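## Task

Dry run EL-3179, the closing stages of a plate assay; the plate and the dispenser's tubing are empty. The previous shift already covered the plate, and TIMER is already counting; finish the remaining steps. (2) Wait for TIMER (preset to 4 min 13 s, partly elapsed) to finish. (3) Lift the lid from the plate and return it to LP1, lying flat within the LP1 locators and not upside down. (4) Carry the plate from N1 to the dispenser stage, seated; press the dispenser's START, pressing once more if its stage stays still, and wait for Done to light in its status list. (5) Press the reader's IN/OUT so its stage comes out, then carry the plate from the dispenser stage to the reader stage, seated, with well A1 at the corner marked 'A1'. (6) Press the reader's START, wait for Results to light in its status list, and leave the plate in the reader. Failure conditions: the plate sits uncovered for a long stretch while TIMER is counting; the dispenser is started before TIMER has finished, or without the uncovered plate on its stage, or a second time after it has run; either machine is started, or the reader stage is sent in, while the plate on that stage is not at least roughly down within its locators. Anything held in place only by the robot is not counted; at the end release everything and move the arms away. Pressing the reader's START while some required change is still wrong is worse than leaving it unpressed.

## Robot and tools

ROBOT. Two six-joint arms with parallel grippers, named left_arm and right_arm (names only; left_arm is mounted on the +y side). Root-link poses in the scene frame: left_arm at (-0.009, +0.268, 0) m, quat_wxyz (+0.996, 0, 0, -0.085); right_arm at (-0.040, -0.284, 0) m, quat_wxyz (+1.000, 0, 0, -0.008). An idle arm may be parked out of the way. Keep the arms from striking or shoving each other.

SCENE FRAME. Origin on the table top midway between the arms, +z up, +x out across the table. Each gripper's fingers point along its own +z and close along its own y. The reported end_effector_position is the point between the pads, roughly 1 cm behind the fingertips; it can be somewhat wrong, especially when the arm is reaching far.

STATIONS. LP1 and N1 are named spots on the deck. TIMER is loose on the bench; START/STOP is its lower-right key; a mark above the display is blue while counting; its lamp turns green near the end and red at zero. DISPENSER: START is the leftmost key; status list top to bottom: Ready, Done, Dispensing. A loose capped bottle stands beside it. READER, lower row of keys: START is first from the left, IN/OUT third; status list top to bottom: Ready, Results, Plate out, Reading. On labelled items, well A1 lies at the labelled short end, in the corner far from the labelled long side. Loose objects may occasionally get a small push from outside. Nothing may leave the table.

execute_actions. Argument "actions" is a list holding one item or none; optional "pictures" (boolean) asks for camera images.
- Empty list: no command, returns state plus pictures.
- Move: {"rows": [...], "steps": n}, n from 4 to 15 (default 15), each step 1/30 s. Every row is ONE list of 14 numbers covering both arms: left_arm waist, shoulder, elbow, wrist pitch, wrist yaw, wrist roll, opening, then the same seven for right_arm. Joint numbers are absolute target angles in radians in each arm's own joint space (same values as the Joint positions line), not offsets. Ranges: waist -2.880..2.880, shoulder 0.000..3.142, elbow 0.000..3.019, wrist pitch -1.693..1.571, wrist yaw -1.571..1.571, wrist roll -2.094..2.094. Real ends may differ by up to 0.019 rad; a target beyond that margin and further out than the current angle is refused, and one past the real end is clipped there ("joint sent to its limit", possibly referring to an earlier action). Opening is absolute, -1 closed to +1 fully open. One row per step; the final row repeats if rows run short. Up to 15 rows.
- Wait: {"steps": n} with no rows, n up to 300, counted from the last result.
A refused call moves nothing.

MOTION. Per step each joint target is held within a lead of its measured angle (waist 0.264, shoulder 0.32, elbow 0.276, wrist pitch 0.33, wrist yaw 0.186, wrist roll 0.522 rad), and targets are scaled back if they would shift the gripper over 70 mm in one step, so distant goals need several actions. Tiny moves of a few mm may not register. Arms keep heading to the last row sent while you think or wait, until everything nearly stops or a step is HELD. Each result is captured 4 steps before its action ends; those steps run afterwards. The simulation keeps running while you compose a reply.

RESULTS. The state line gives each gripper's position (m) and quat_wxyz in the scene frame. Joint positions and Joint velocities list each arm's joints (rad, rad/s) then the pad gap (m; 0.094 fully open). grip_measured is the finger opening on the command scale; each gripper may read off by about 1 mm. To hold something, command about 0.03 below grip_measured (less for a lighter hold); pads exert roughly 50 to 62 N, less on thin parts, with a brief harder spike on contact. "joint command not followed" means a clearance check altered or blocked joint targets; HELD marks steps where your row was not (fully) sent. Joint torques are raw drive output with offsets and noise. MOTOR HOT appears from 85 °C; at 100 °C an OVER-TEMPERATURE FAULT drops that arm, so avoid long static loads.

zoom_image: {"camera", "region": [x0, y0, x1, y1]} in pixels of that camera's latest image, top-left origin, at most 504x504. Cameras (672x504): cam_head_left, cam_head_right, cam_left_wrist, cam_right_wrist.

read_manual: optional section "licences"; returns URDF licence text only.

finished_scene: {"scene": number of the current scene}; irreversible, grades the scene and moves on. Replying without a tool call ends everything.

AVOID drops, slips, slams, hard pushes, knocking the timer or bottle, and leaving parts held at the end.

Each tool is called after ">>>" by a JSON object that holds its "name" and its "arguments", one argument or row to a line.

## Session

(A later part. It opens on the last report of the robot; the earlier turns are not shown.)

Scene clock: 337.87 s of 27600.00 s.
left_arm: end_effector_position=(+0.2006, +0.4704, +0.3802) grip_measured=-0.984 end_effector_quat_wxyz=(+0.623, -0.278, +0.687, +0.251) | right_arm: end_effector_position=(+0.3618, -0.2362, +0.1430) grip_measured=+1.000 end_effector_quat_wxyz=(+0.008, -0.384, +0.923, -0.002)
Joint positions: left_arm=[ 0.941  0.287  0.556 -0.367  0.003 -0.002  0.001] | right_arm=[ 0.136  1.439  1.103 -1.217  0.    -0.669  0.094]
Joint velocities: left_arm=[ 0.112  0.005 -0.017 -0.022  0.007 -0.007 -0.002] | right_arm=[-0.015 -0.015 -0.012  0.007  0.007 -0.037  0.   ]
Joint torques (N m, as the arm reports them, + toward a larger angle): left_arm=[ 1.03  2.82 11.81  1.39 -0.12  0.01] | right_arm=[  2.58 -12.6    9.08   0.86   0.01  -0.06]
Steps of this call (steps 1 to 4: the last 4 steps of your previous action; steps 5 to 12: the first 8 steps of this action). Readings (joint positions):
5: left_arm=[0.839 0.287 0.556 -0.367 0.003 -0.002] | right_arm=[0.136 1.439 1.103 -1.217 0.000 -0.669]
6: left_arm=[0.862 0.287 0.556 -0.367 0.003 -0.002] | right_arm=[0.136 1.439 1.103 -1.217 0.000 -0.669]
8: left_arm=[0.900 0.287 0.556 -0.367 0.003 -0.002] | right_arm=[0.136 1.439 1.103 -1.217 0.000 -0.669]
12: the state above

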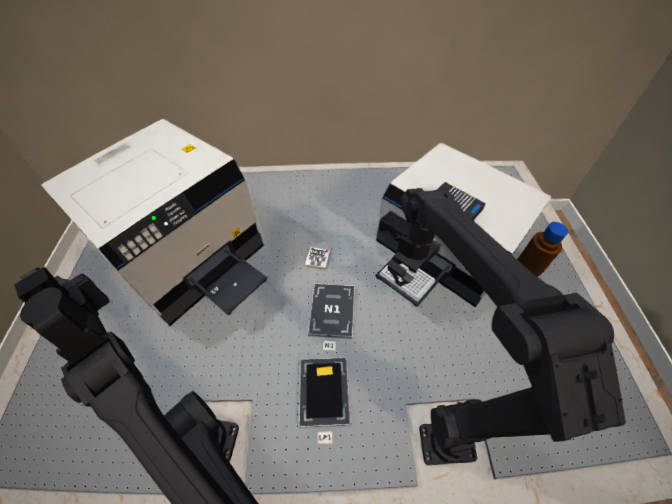

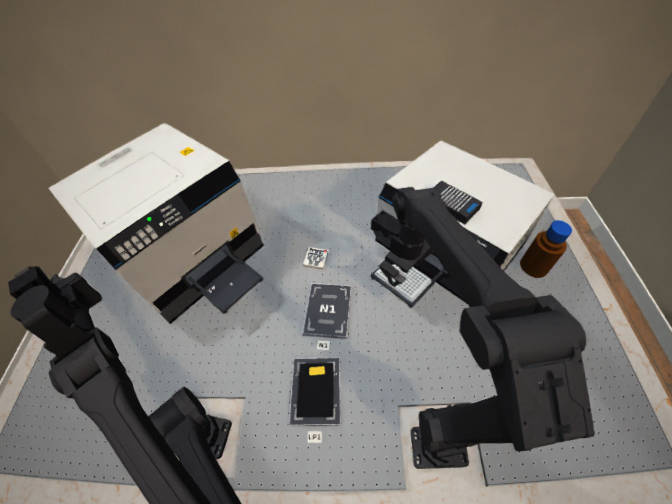

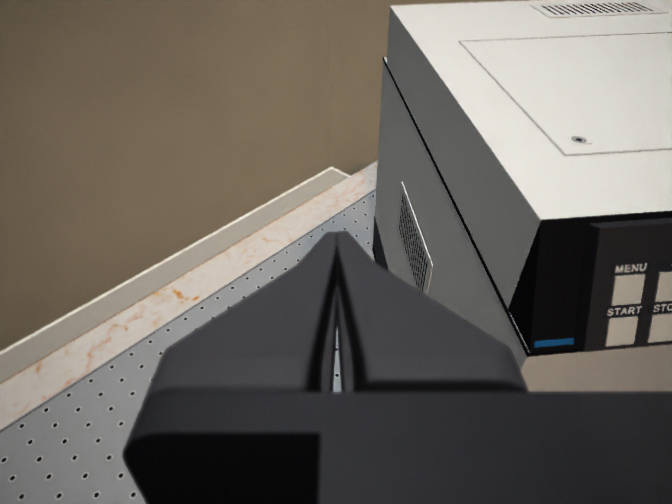

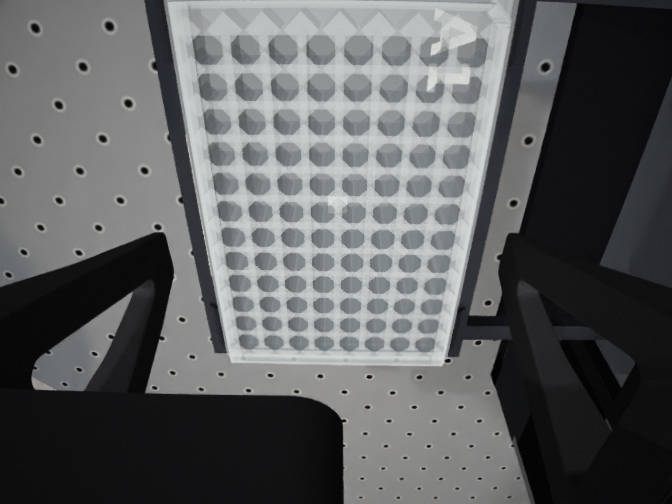

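>>> {"name": "execute_actions", "arguments": {
  "actions": []
}}

Scene clock: 338.67 s of 27600.00 s.
left_arm: end_effector_position=(+0.2001, +0.4709, +0.3802) grip_measured=-0.984 end_effector_quat_wxyz=(+0.623, -0.279, +0.686, +0.252) | right_arm: end_effector_position=(+0.3618, -0.2362, +0.1430) grip_measured=+1.000 end_effector_quat_wxyz=(+0.008, -0.384, +0.923, -0.002)
Joint positions: left_arm=[ 0.943  0.287  0.556 -0.367  0.003 -0.002  0.001] | right_arm=[ 0.136  1.439  1.103 -1.217  0.    -0.669  0.094]
Joint velocities: left_arm=[-0.005 -0.005 -0.017 -0.007  0.007 -0.022 -0.   ] | right_arm=[-0.015  0.005 -0.007  0.002 -0.007 -0.007  0.   ]
Joint torques (N m, as the arm reports them, + toward a larger angle): left_arm=[ 1.52  3.23 11.73  1.39 -0.13  0.02] | right_arm=[  2.6  -12.51   9.07   0.86   0.01  -0.05]
Kept back: nothing.
Steps of this call (steps 1 to 4: the last 4 steps of your previous action; steps 5 to 15: the robot went on to your last target; steps 16 to 24: nothing new was sent). Readings (joint positions):
1: left_arm=[0.943 0.287 0.556 -0.367 0.003 -0.002] | right_arm=[0.136 1.439 1.103 -1.217 0.000 -0.669]
2: left_arm=[0.943 0.287 0.556 -0.367 0.003 -0.002] | right_arm=[0.136 1.439 1.103 -1.217 0.000 -0.669]
4: left_arm=[0.943 0.287 0.556 -0.367 0.003 -0.002] | right_arm=[0.136 1.439 1.103 -1.217 0.000 -0.669]
8: left_arm=[0.943 0.287 0.556 -0.367 0.003 -0.002] | right_arm=[0.136 1.439 1.103 -1.217 0.000 -0.669]
24: the state above
All arms were judged still, so your last target was given up. Only a new action makes them travel on or press farther. Fingers that are still opening or closing keep moving.

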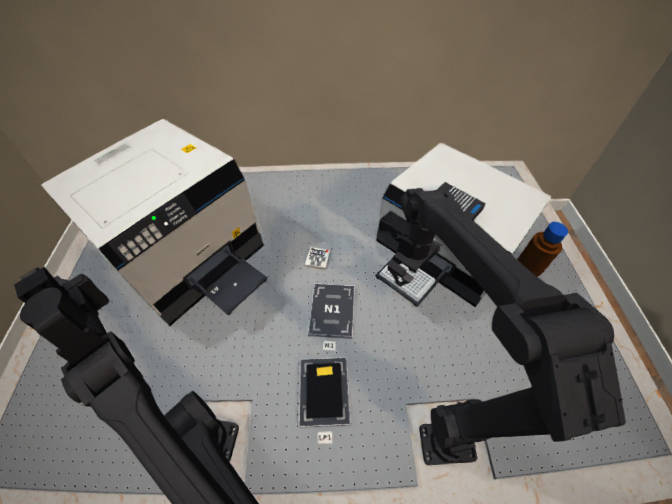

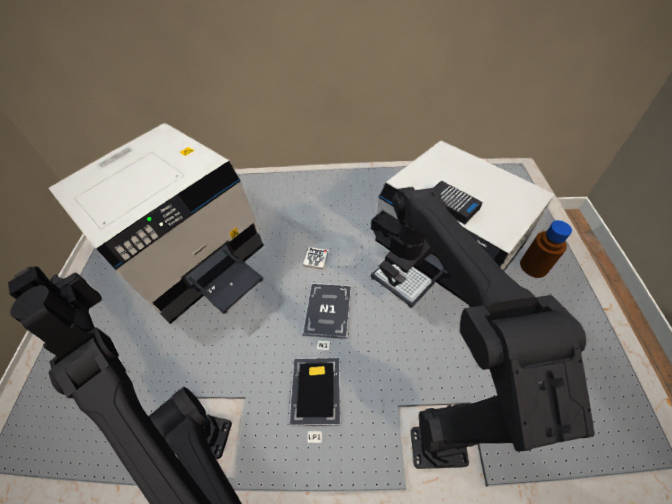

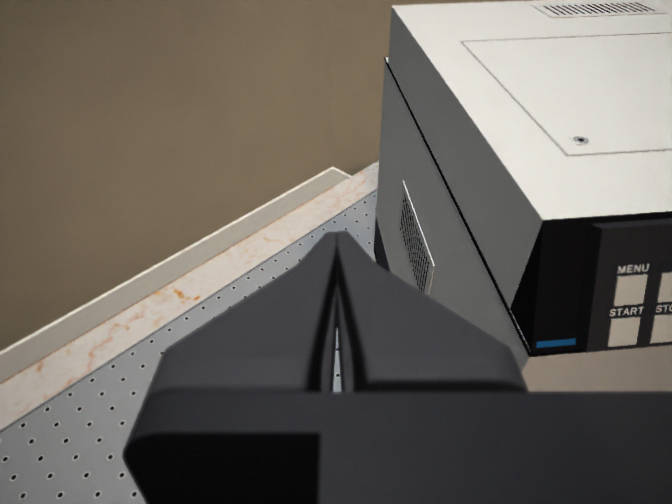

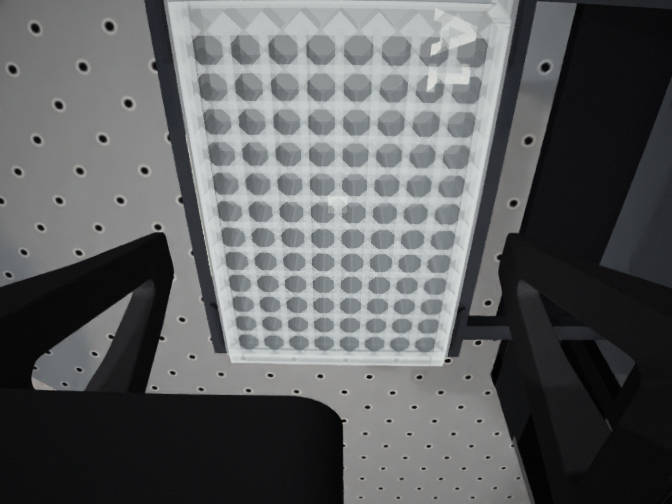

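>>> {"name": "zoom_image", "arguments": {
  "camera": "cam_head_right",
  "region": [370, 170, 540, 310]
}}

Region (370, 170, 540, 310) of cam_head_right's 672x504 image, scaled by 2.965, with more detail than that image has; it fills the top 415 rows of this view, and the rest is white.

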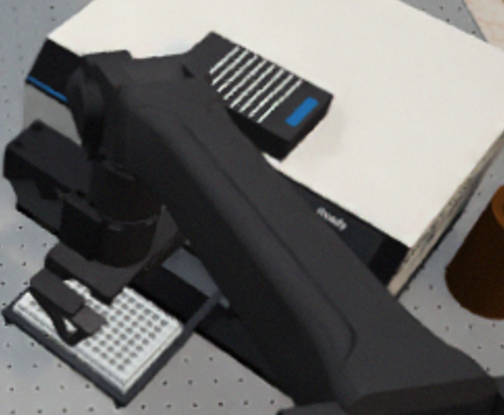

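>>> {"name": "execute_actions", "arguments": {
  "actions": [
    {"rows": [[0.950,0.294,0.558,-0.376,0.002,-0.003,-1,0.130,1.4544,1.0939,-1.205,0.002,-0.681,1],[0.950,0.294,0.558,-0.376,0.002,-0.003,-1,0.130,1.4554,1.0922,-1.2021,0.002,-0.681,1],[0.950,0.294,0.558,-0.376,0.002,-0.003,-1,0.130,1.457,1.0896,-1.1977,0.002,-0.681,1],[0.950,0.294,0.558,-0.376,0.002,-0.003,-1,0.130,1.4591,1.0863,-1.1921,0.002,-0.681,1],[0.950,0.294,0.558,-0.376,0.002,-0.003,-1,0.130,1.4615,1.0823,-1.1854,0.002,-0.681,1],[0.950,0.294,0.558,-0.376,0.002,-0.003,-1,0.130,1.4642,1.078,-1.178,0.002,-0.681,1],[0.950,0.294,0.558,-0.376,0.002,-0.003,-1,0.130,1.4671,1.0734,-1.1702,0.002,-0.681,1],[0.950,0.294,0.558,-0.376,0.002,-0.003,-1,0.130,1.4699,1.0687,-1.1623,0.002,-0.681,1],[0.950,0.294,0.558,-0.376,0.002,-0.003,-1,0.130,1.4728,1.0641,-1.1545,0.002,-0.681,1],[0.950,0.294,0.558,-0.376,0.002,-0.003,-1,0.130,1.4755,1.0598,-1.1471,0.002,-0.681,1],[0.950,0.294,0.558,-0.376,0.002,-0.003,-1,0.130,1.4779,1.0558,-1.1404,0.002,-0.681,1],[0.950,0.294,0.558,-0.376,0.002,-0.003,-1,0.130,1.48,1.0525,-1.1348,0.002,-0.681,1],[0.950,0.294,0.558,-0.376,0.002,-0.003,-1,0.130,1.4816,1.0499,-1.1304,0.002,-0.681,1],[0.950,0.294,0.558,-0.376,0.002,-0.003,-1,0.130,1.4826,1.0482,-1.1275,0.002,-0.681,1],[0.950,0.294,0.558,-0.376,0.002,-0.003,-1,0.130,1.483,1.0476,-1.1265,0.002,-0.681,1]],"steps":15}
  ]
}}

>>> {"name": "execute_actions", "arguments": {
  "actions": [
    {"rows": [[0.950,0.294,0.558,-0.376,0.002,-0.003,-1,0.130,1.483,1.0476,-1.1265,0.002,-0.681,1]],"steps":12}
  ],
  "pictures": true
}}

Scene clock: 339.97 s of 27600.00 s.
left_arm: end_effector_position=(+0.2001, +0.4709, +0.3802) grip_measured=-0.984 end_effector_quat_wxyz=(+0.623, -0.279, +0.686, +0.252) | right_arm: end_effector_position=(+0.3655, -0.2358, +0.1318) grip_measured=+1.000 end_effector_quat_wxyz=(+0.019, -0.384, +0.923, -0.005)
Joint positions: left_arm=[ 0.943  0.287  0.556 -0.367  0.003 -0.002  0.001] | right_arm=[ 0.136  1.446  1.078 -1.164  0.    -0.669  0.094]
Joint velocities: left_arm=[ 0.015  0.005 -0.007 -0.002 -0.007  0.066 -0.001] | right_arm=[-0.015  0.093 -0.134  0.203  0.022  0.007  0.   ]
Joint torques (N m, as the arm reports them, + toward a larger angle): left_arm=[ 1.32  3.17 11.69  1.37 -0.14  0.02] | right_arm=[  2.6  -11.4    8.44   0.87   0.01  -0.06]
Steps of this call (steps 1 to 28: nothing new was sent; steps 29 to 39: the first 11 steps of this action). Readings (joint positions):
29: left_arm=[0.943 0.287 0.556 -0.367 0.003 -0.002] | right_arm=[0.136 1.439 1.103 -1.217 0.000 -0.669]
30: left_arm=[0.943 0.287 0.556 -0.367 0.003 -0.002] | right_arm=[0.136 1.439 1.103 -1.216 0.000 -0.669]
32: left_arm=[0.943 0.287 0.556 -0.367 0.003 -0.002] | right_arm=[0.136 1.439 1.103 -1.211 0.000 -0.669]
36: left_arm=[0.943 0.287 0.556 -0.367 0.003 -0.002] | right_arm=[0.136 1.440 1.093 -1.186 0.000 -0.669]
39: the state above

Scene clock: 340.37 s of 27600.00 s.
left_arm: end_effector_position=(+0.2001, +0.4709, +0.3802) grip_measured=-0.984 end_effector_quat_wxyz=(+0.623, -0.279, +0.686, +0.252) | right_arm: end_effector_position=(+0.3648, -0.2361, +0.1189) grip_measured=+1.000 end_effector_quat_wxyz=(+0.014, -0.384, +0.923, -0.004)
Joint positions: left_arm=[ 0.943  0.287  0.556 -0.367  0.003 -0.002  0.001] | right_arm=[ 0.136  1.463  1.06  -1.138  0.001 -0.669  0.094]
Joint velocities: left_arm=[-0.005 -0.024 -0.012 -0.027 -0.007 -0.022 -0.001] | right_arm=[-0.005 -0.005 -0.007  0.002  0.007 -0.022  0.   ]
Joint torques (N m, as the arm reports them, + toward a larger angle): left_arm=[ 1.28  3.05 11.73  1.42 -0.13  0.01] | right_arm=[  2.52 -12.28   8.45   0.92   0.    -0.05]
Steps of this call (steps 1 to 4: the last 4 steps of your previous action; steps 5 to 12: the first 8 steps of this action). Readings (joint positions):
5: left_arm=[0.943 0.287 0.556 -0.367 0.003 -0.002] | right_arm=[0.136 1.462 1.060 -1.141 0.000 -0.669]
6: left_arm=[0.943 0.287 0.556 -0.367 0.003 -0.002] | right_arm=[0.136 1.463 1.060 -1.140 0.001 -0.669]
8: left_arm=[0.943 0.287 0.556 -0.367 0.003 -0.002] | right_arm=[0.136 1.463 1.060 -1.138 0.001 -0.669]
12: the state above

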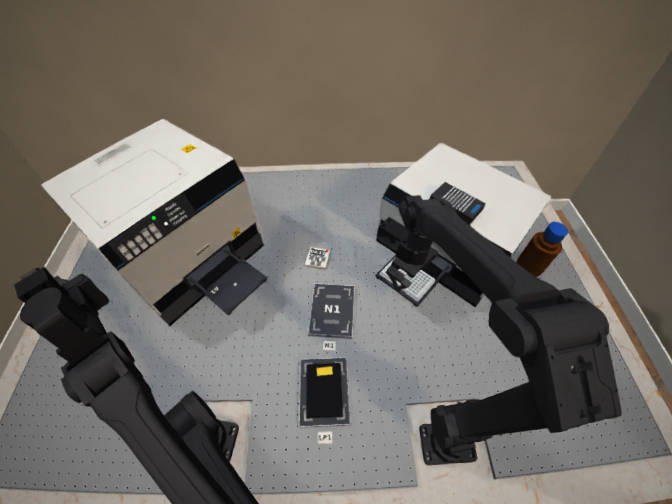

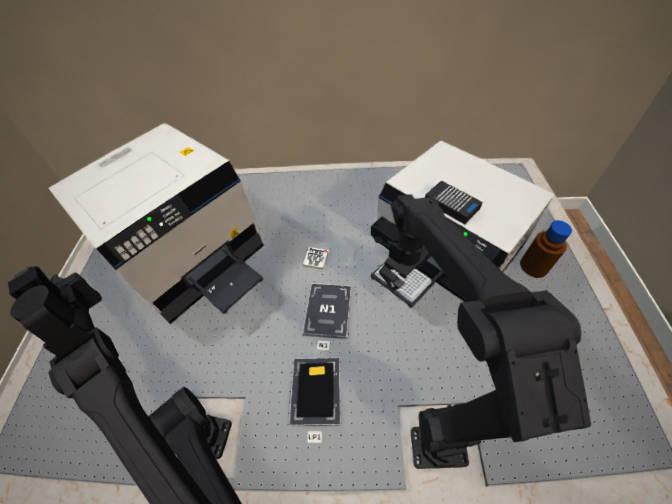

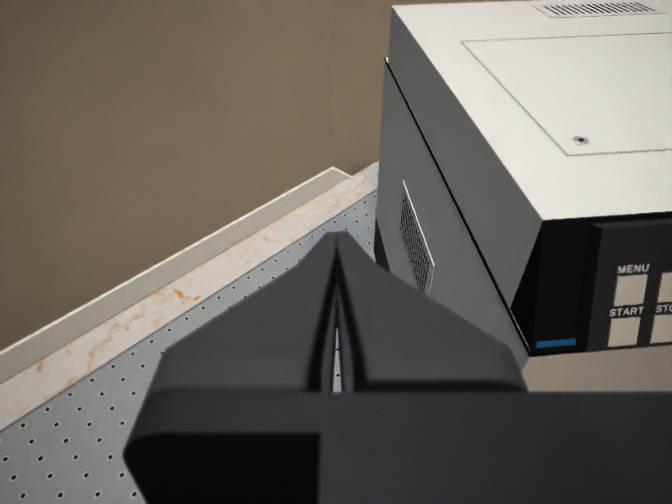

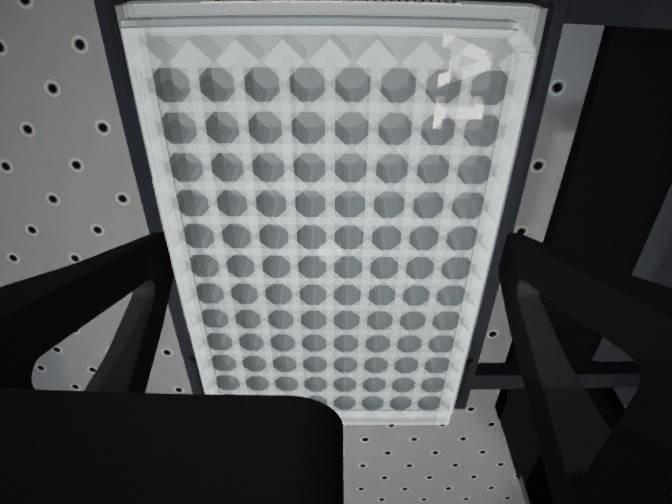

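>>> {"name": "execute_actions", "arguments": {
  "actions": [
    {"rows": [[0.950,0.294,0.558,-0.376,0.002,-0.003,-1,0.130,1.483,1.046,-1.1265,0.002,-0.681,1],[0.950,0.294,0.558,-0.376,0.002,-0.003,-1,0.130,1.483,1.044,-1.1265,0.002,-0.681,1],[0.950,0.294,0.558,-0.376,0.002,-0.003,-1,0.130,1.483,1.042,-1.1265,0.002,-0.681,1],[0.950,0.294,0.558,-0.376,0.002,-0.003,-1,0.130,1.483,1.0405,-1.1265,0.002,-0.681,1]],"steps":14}
  ],
  "pictures": true
}}

>>> {"name": "zoom_image", "arguments": {
  "camera": "cam_head_right",
  "region": [430, 200, 530, 280]
}}

Scene clock: 341.13 s of 27600.00 s.
left_arm: end_effector_position=(+0.2001, +0.4709, +0.3802) grip_measured=-0.984 end_effector_quat_wxyz=(+0.623, -0.279, +0.686, +0.252) | right_arm: end_effector_position=(+0.3648, -0.2361, +0.1189) grip_measured=+1.000 end_effector_quat_wxyz=(+0.014, -0.384, +0.923, -0.004)
Joint positions: left_arm=[ 0.943  0.287  0.556 -0.367  0.003 -0.002  0.001] | right_arm=[ 0.136  1.463  1.06  -1.138  0.001 -0.669  0.094]
Joint velocities: left_arm=[-0.015 -0.005 -0.012 -0.002  0.037  0.022 -0.   ] | right_arm=[ 0.015  0.005  0.002 -0.002 -0.066 -0.022  0.   ]
Joint torques (N m, as the arm reports them, + toward a larger angle): left_arm=[ 1.33  2.97 11.77  1.38 -0.12  0.01] | right_arm=[  2.6  -12.27   7.81   0.91   0.    -0.05]
Steps of this call (steps 1 to 4: the last 4 steps of your previous action; steps 5 to 13: the robot went on to your last target; steps 14 to 23: the first 10 steps of this action). Readings (joint positions):
14: left_arm=[0.943 0.287 0.556 -0.367 0.003 -0.002] | right_arm=[0.136 1.463 1.060 -1.138 0.001 -0.669]
15: left_arm=[0.943 0.287 0.556 -0.367 0.003 -0.002] | right_arm=[0.136 1.463 1.060 -1.138 0.001 -0.669]
17: left_arm=[0.943 0.287 0.556 -0.367 0.003 -0.002] | right_arm=[0.136 1.463 1.060 -1.138 0.001 -0.669]
21: left_arm=[0.943 0.287 0.556 -0.367 0.003 -0.002] | right_arm=[0.136 1.463 1.060 -1.138 0.001 -0.669]
23: the state above

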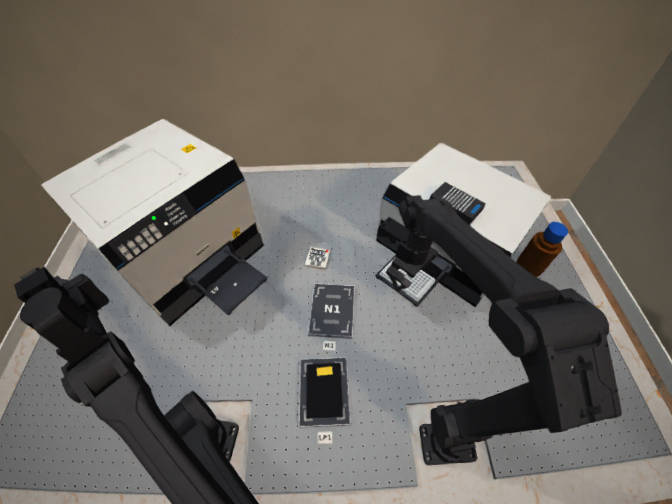

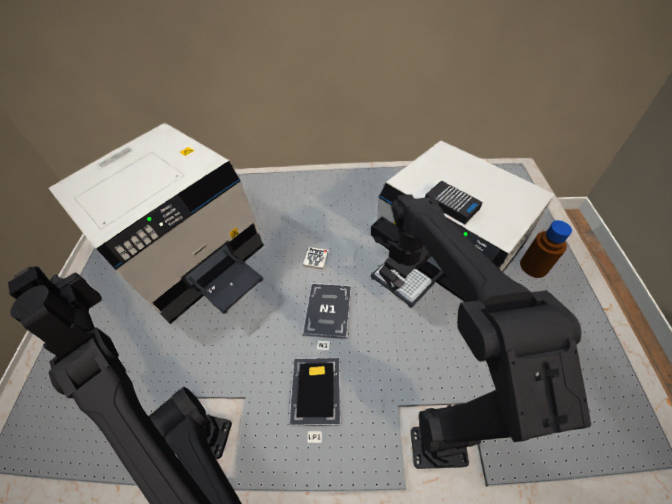

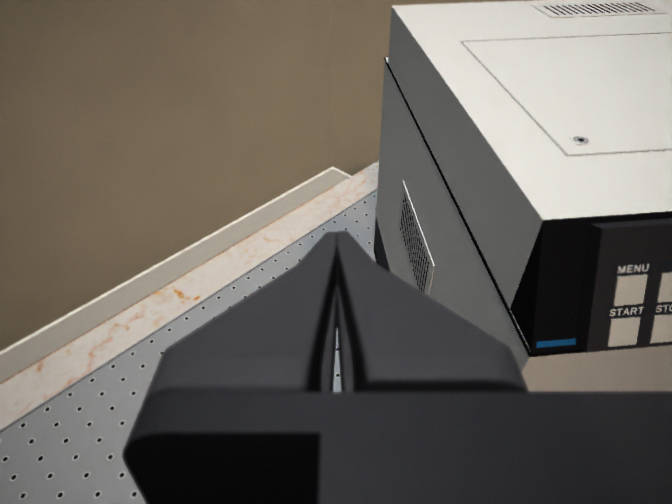

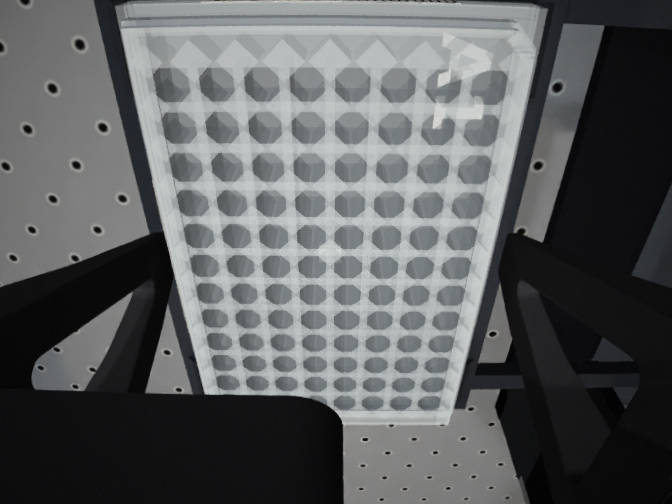

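Region (430, 200, 530, 280) of cam_head_right's 672x504 image, scaled by 5.040, with more detail than that image has; it fills the top 403 rows of this view, and the rest is white.

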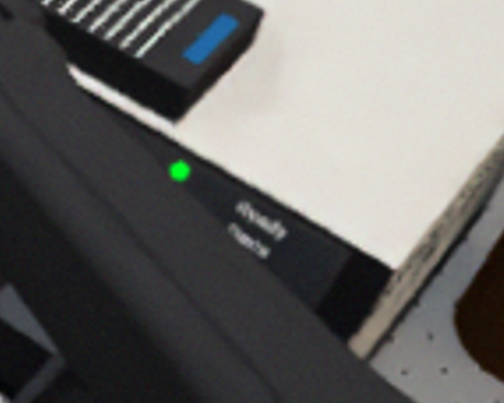

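>>> {"name": "zoom_image", "arguments": {
  "camera": "cam_right_wrist",
  "region": [110, 160, 560, 340]
}}

Region (110, 160, 560, 340) of cam_right_wrist's 672x504 image, scaled by 1.120, with more detail than that image has; it fills the top 202 rows of this view, and the rest is white.

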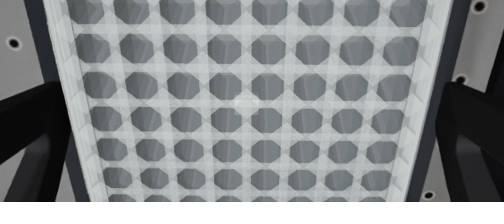

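>>> {"name": "execute_actions", "arguments": {
  "actions": [
    {"rows": [[0.950,0.294,0.558,-0.376,0.002,-0.003,-1,0.130,1.480,1.046,-1.135,0.002,-0.681,1],[0.950,0.294,0.558,-0.376,0.002,-0.003,-1,0.130,1.478,1.052,-1.143,0.002,-0.681,1],[0.950,0.294,0.558,-0.376,0.002,-0.003,-1,0.130,1.478,1.055,-1.149,0.002,-0.681,1],[0.950,0.294,0.558,-0.376,0.002,-0.003,-1,0.130,1.478,1.055,-1.153,0.002,-0.681,1],[0.950,0.294,0.558,-0.376,0.002,-0.003,-1,0.130,1.478,1.055,-1.156,0.002,-0.681,1],[0.950,0.294,0.558,-0.376,0.002,-0.003,-1,0.130,1.478,1.055,-1.159,0.002,-0.681,1]],"steps":14}
  ],
  "pictures": true
}}

Scene clock: 342.33 s of 27600.00 s.
left_arm: end_effector_position=(+0.2001, +0.4709, +0.3802) grip_measured=-0.984 end_effector_quat_wxyz=(+0.623, -0.279, +0.686, +0.252) | right_arm: end_effector_position=(+0.3633, -0.2363, +0.1189) grip_measured=+1.000 end_effector_quat_wxyz=(+0.011, -0.385, +0.923, -0.003)
Joint positions: left_arm=[ 0.943  0.287  0.556 -0.367  0.003 -0.002  0.001] | right_arm=[ 0.136  1.463  1.06  -1.145  0.001 -0.67   0.094]
Joint velocities: left_arm=[ 0.005 -0.024 -0.002 -0.012 -0.066  0.066  0.001] | right_arm=[ 0.015 -0.005 -0.002 -0.012 -0.007 -0.066  0.   ]
Joint torques (N m, as the arm reports them, + toward a larger angle): left_arm=[ 1.41  3.18 11.74  1.36 -0.13  0.02] | right_arm=[  2.57 -12.72   9.09  -0.16   0.01  -0.03]
Steps of this call (steps 1 to 4: the last 4 steps of your previous action; steps 5 to 15: the robot went on to your last target; steps 16 to 26: nothing new was sent; steps 27 to 36: the first 10 steps of this action). Readings (joint positions):
27: left_arm=[0.943 0.287 0.556 -0.367 0.003 -0.002] | right_arm=[0.136 1.463 1.060 -1.138 0.001 -0.669]
28: left_arm=[0.943 0.287 0.556 -0.367 0.003 -0.002] | right_arm=[0.136 1.463 1.060 -1.138 0.001 -0.669]
30: left_arm=[0.943 0.287 0.556 -0.367 0.003 -0.002] | right_arm=[0.136 1.463 1.060 -1.138 0.001 -0.669]
34: left_arm=[0.943 0.287 0.556 -0.367 0.003 -0.002] | right_arm=[0.136 1.463 1.060 -1.144 0.001 -0.670]
36: the state above

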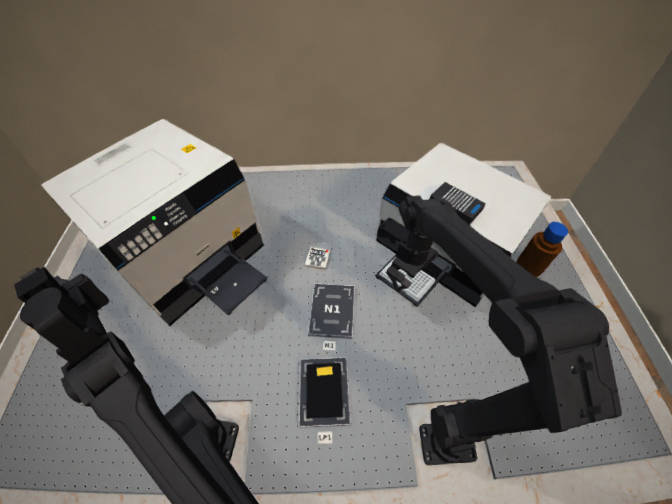

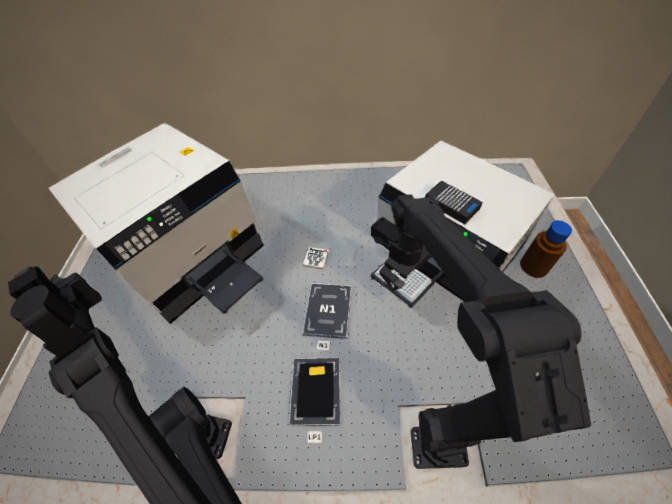

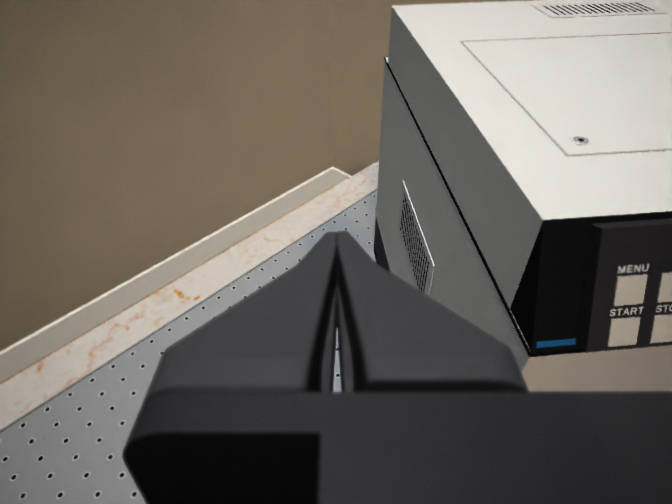

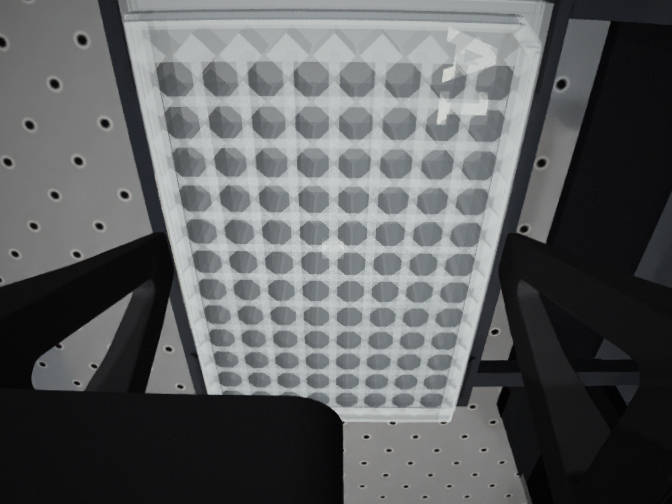

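>>> {"name": "execute_actions", "arguments": {
  "actions": [
    {"rows": [[0.950,0.294,0.558,-0.376,0.002,-0.003,-1,0.130,1.472,1.058,-1.159,0.002,-0.681,1],[0.950,0.294,0.558,-0.376,0.002,-0.003,-1,0.130,1.466,1.060,-1.160,0.002,-0.681,1],[0.950,0.294,0.558,-0.376,0.002,-0.003,-1,0.130,1.460,1.060,-1.161,0.002,-0.681,1],[0.950,0.294,0.558,-0.376,0.002,-0.003,-1,0.130,1.455,1.060,-1.162,0.002,-0.681,1],[0.950,0.294,0.558,-0.376,0.002,-0.003,-1,0.130,1.451,1.060,-1.162,0.002,-0.681,1],[0.950,0.294,0.558,-0.376,0.002,-0.003,-1,0.130,1.448,1.060,-1.162,0.002,-0.681,1],[0.950,0.294,0.558,-0.376,0.002,-0.003,-1,0.130,1.446,1.060,-1.162,0.002,-0.681,1]],"steps":15}
  ]
}}

Scene clock: 343.13 s of 27600.00 s.
left_arm: end_effector_position=(+0.2001, +0.4709, +0.3802) grip_measured=-0.984 end_effector_quat_wxyz=(+0.623, -0.279, +0.686, +0.252) | right_arm: end_effector_position=(+0.3614, -0.2365, +0.1203) grip_measured=+1.000 end_effector_quat_wxyz=(+0.010, -0.385, +0.923, -0.003)
Joint positions: left_arm=[ 0.943  0.287  0.556 -0.367  0.003 -0.002  0.001] | right_arm=[ 0.136  1.459  1.06  -1.152  0.001 -0.671  0.094]
Joint velocities: left_arm=[-0.005 -0.015 -0.022  0.017  0.022 -0.007  0.   ] | right_arm=[-0.005 -0.005  0.002 -0.012 -0.037 -0.022  0.   ]
Joint torques (N m, as the arm reports them, + toward a larger angle): left_arm=[ 1.31  3.01 11.72  1.4  -0.13  0.02] | right_arm=[  2.6  -15.27   9.53   0.01   0.01  -0.04]
Steps of this call (steps 1 to 4: the last 4 steps of your previous action; steps 5 to 13: the robot went on to your last target; steps 14 to 24: the first 11 steps of this action). Readings (joint positions):
14: left_arm=[0.943 0.287 0.556 -0.367 0.003 -0.002] | right_arm=[0.136 1.463 1.060 -1.145 0.001 -0.671]
15: left_arm=[0.943 0.287 0.556 -0.367 0.003 -0.002] | right_arm=[0.136 1.463 1.060 -1.145 0.001 -0.671]
17: left_arm=[0.943 0.287 0.556 -0.367 0.003 -0.002] | right_arm=[0.136 1.462 1.060 -1.146 0.001 -0.671]
21: left_arm=[0.943 0.287 0.556 -0.367 0.003 -0.002] | right_arm=[0.136 1.460 1.060 -1.151 0.001 -0.671]
24: the state above

>>> {"name": "execute_actions", "arguments": {
  "actions": [
    {"rows": [[0.950,0.294,0.558,-0.376,0.002,-0.003,-1,0.130,1.445,1.060,-1.158,0.002,-0.681,0.96],[0.950,0.294,0.558,-0.376,0.002,-0.003,-1,0.130,1.445,1.060,-1.156,0.002,-0.681,0.93],[0.950,0.294,0.558,-0.376,0.002,-0.003,-1,0.130,1.445,1.060,-1.156,0.002,-0.681,0.90],[0.950,0.294,0.558,-0.376,0.002,-0.003,-1,0.130,1.445,1.060,-1.156,0.002,-0.681,0.875],[0.950,0.294,0.558,-0.376,0.002,-0.003,-1,0.130,1.445,1.060,-1.156,0.002,-0.681,0.855],[0.950,0.294,0.558,-0.376,0.002,-0.003,-1,0.130,1.445,1.060,-1.156,0.002,-0.681,0.84],[0.950,0.294,0.558,-0.376,0.002,-0.003,-1,0.130,1.445,1.060,-1.156,0.002,-0.681,0.825],[0.950,0.294,0.558,-0.376,0.002,-0.003,-1,0.130,1.445,1.060,-1.156,0.002,-0.681,0.815],[0.950,0.294,0.558,-0.376,0.002,-0.003,-1,0.130,1.445,1.060,-1.156,0.002,-0.681,0.805],[0.950,0.294,0.558,-0.376,0.002,-0.003,-1,0.130,1.445,1.060,-1.156,0.002,-0.681,0.795],[0.950,0.294,0.558,-0.376,0.002,-0.003,-1,0.130,1.445,1.060,-1.156,0.002,-0.681,0.787],[0.950,0.294,0.558,-0.376,0.002,-0.003,-1,0.130,1.445,1.060,-1.156,0.002,-0.681,0.78],[0.950,0.294,0.558,-0.376,0.002,-0.003,-1,0.130,1.445,1.060,-1.156,0.002,-0.681,0.774],[0.950,0.294,0.558,-0.376,0.002,-0.003,-1,0.130,1.445,1.060,-1.156,0.002,-0.681,0.769],[0.950,0.294,0.558,-0.376,0.002,-0.003,-1,0.130,1.445,1.060,-1.156,0.002,-0.681,0.765]],"steps":15}
  ]
}}

>>> {"name": "execute_actions", "arguments": {
  "actions": [
    {"rows": [[0.950,0.294,0.558,-0.376,0.002,-0.003,-1,0.130,1.445,1.066,-1.156,0.002,-0.681,0.765],[0.950,0.294,0.558,-0.376,0.002,-0.003,-1,0.130,1.445,1.074,-1.156,0.002,-0.681,0.765],[0.950,0.294,0.558,-0.376,0.002,-0.003,-1,0.130,1.445,1.082,-1.156,0.002,-0.681,0.765],[0.950,0.294,0.558,-0.376,0.002,-0.003,-1,0.130,1.445,1.090,-1.156,0.002,-0.681,0.765],[0.950,0.294,0.558,-0.376,0.002,-0.003,-1,0.130,1.445,1.097,-1.156,0.002,-0.681,0.765],[0.950,0.294,0.558,-0.376,0.002,-0.003,-1,0.130,1.445,1.102,-1.156,0.002,-0.681,0.765]],"steps":10}
  ],
  "pictures": true
}}

Scene clock: 344.07 s of 27600.00 s.
left_arm: end_effector_position=(+0.2001, +0.4709, +0.3802) grip_measured=-0.984 end_effector_quat_wxyz=(+0.623, -0.279, +0.686, +0.252) | right_arm: end_effector_position=(+0.3615, -0.2366, +0.1208) grip_measured=+0.798 end_effector_quat_wxyz=(+0.010, -0.385, +0.923, -0.003)
Joint positions: left_arm=[ 0.943  0.287  0.556 -0.367  0.003 -0.002  0.001] | right_arm=[ 0.136  1.458  1.06  -1.152  0.001 -0.671  0.084]
Joint velocities: left_arm=[-0.024 -0.015 -0.017 -0.017 -0.022  0.022 -0.001] | right_arm=[-0.005 -0.005 -0.007 -0.002 -0.081  0.007 -0.005]
Joint torques (N m, as the arm reports them, + toward a larger angle): left_arm=[ 1.29  2.95 11.69  1.38 -0.12  0.01] | right_arm=[  2.55 -15.38   9.52   0.26   0.    -0.03]
Steps of this call (steps 1 to 4: the last 4 steps of your previous action; steps 5 to 15: the robot went on to your last target; steps 16 to 17: nothing new was sent; steps 18 to 28: the first 11 steps of this action). Readings (joint positions):
18: left_arm=[0.943 0.287 0.556 -0.367 0.003 -0.002] | right_arm=[0.136 1.458 1.060 -1.152 0.001 -0.671]
19: left_arm=[0.943 0.287 0.556 -0.367 0.003 -0.002] | right_arm=[0.136 1.458 1.060 -1.152 0.001 -0.671]
21: left_arm=[0.943 0.287 0.556 -0.367 0.003 -0.002] | right_arm=[0.136 1.458 1.060 -1.152 0.001 -0.671]
25: left_arm=[0.943 0.287 0.556 -0.367 0.003 -0.002] | right_arm=[0.136 1.458 1.060 -1.152 0.001 -0.671]
28: the state above

Scene clock: 344.40 s of 27600.00 s.
left_arm: end_effector_position=(+0.2001, +0.4709, +0.3802) grip_measured=-0.984 end_effector_quat_wxyz=(+0.623, -0.279, +0.686, +0.252) | right_arm: end_effector_position=(+0.3615, -0.2366, +0.1208) grip_measured=+0.779 end_effector_quat_wxyz=(+0.010, -0.385, +0.923, -0.003)
Joint positions: left_arm=[ 0.943  0.287  0.556 -0.367  0.003 -0.002  0.001] | right_arm=[ 0.136  1.458  1.06  -1.152  0.001 -0.671  0.084]
Joint velocities: left_arm=[-0.005 -0.015 -0.002 -0.012 -0.007 -0.007 -0.   ] | right_arm=[-0.005 -0.005 -0.002 -0.007  0.022  0.066 -0.001]
Joint torques (N m, as the arm reports them, + toward a larger angle): left_arm=[ 1.29  3.21 11.68  1.39 -0.13  0.02] | right_arm=[  2.64 -15.33  13.2    0.24   0.    -0.04]
Steps of this call (steps 1 to 4: the last 4 steps of your previous action; steps 5 to 10: the first 6 steps of this action). Readings (joint positions):
5: left_arm=[0.943 0.287 0.556 -0.367 0.003 -0.002] | right_arm=[0.136 1.458 1.060 -1.152 0.001 -0.671]
6: left_arm=[0.943 0.287 0.556 -0.367 0.003 -0.002] | right_arm=[0.136 1.458 1.060 -1.152 0.001 -0.671]
8: left_arm=[0.943 0.287 0.556 -0.367 0.003 -0.002] | right_arm=[0.136 1.458 1.060 -1.152 0.001 -0.671]
10: the state above

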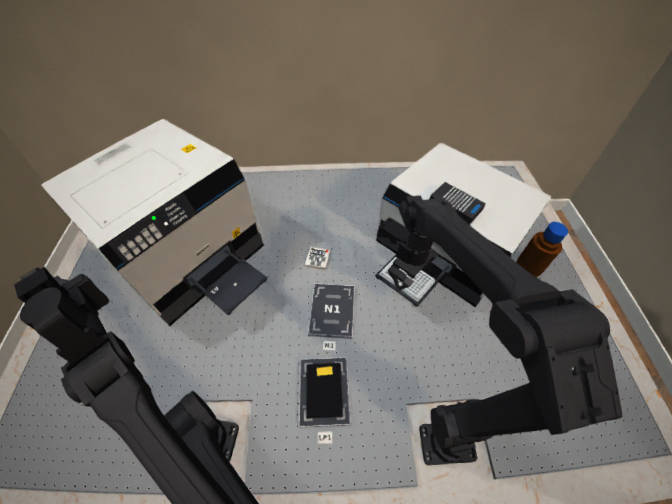

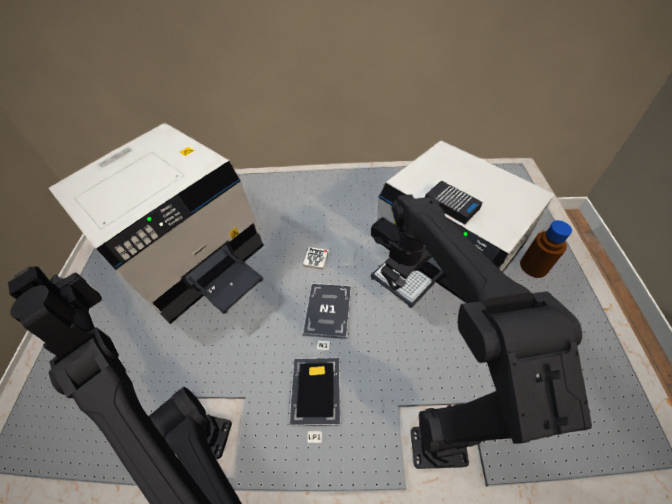

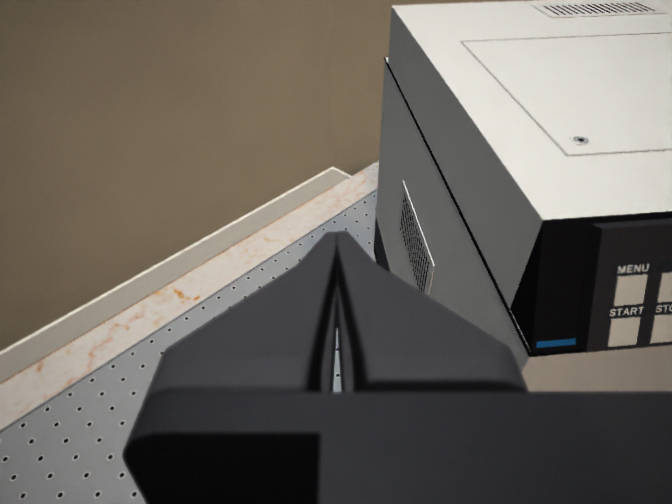

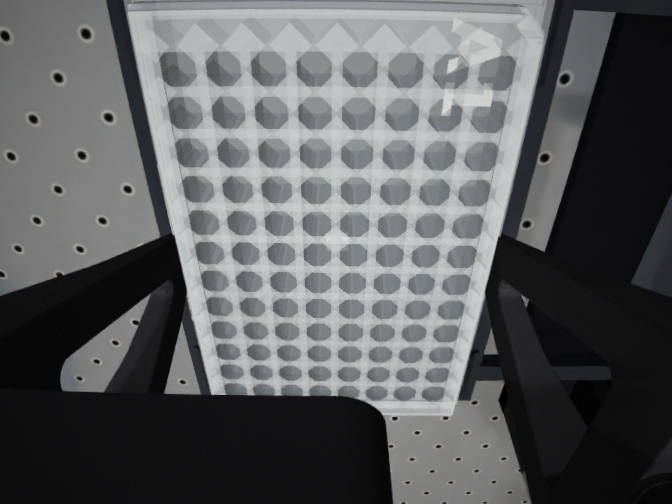

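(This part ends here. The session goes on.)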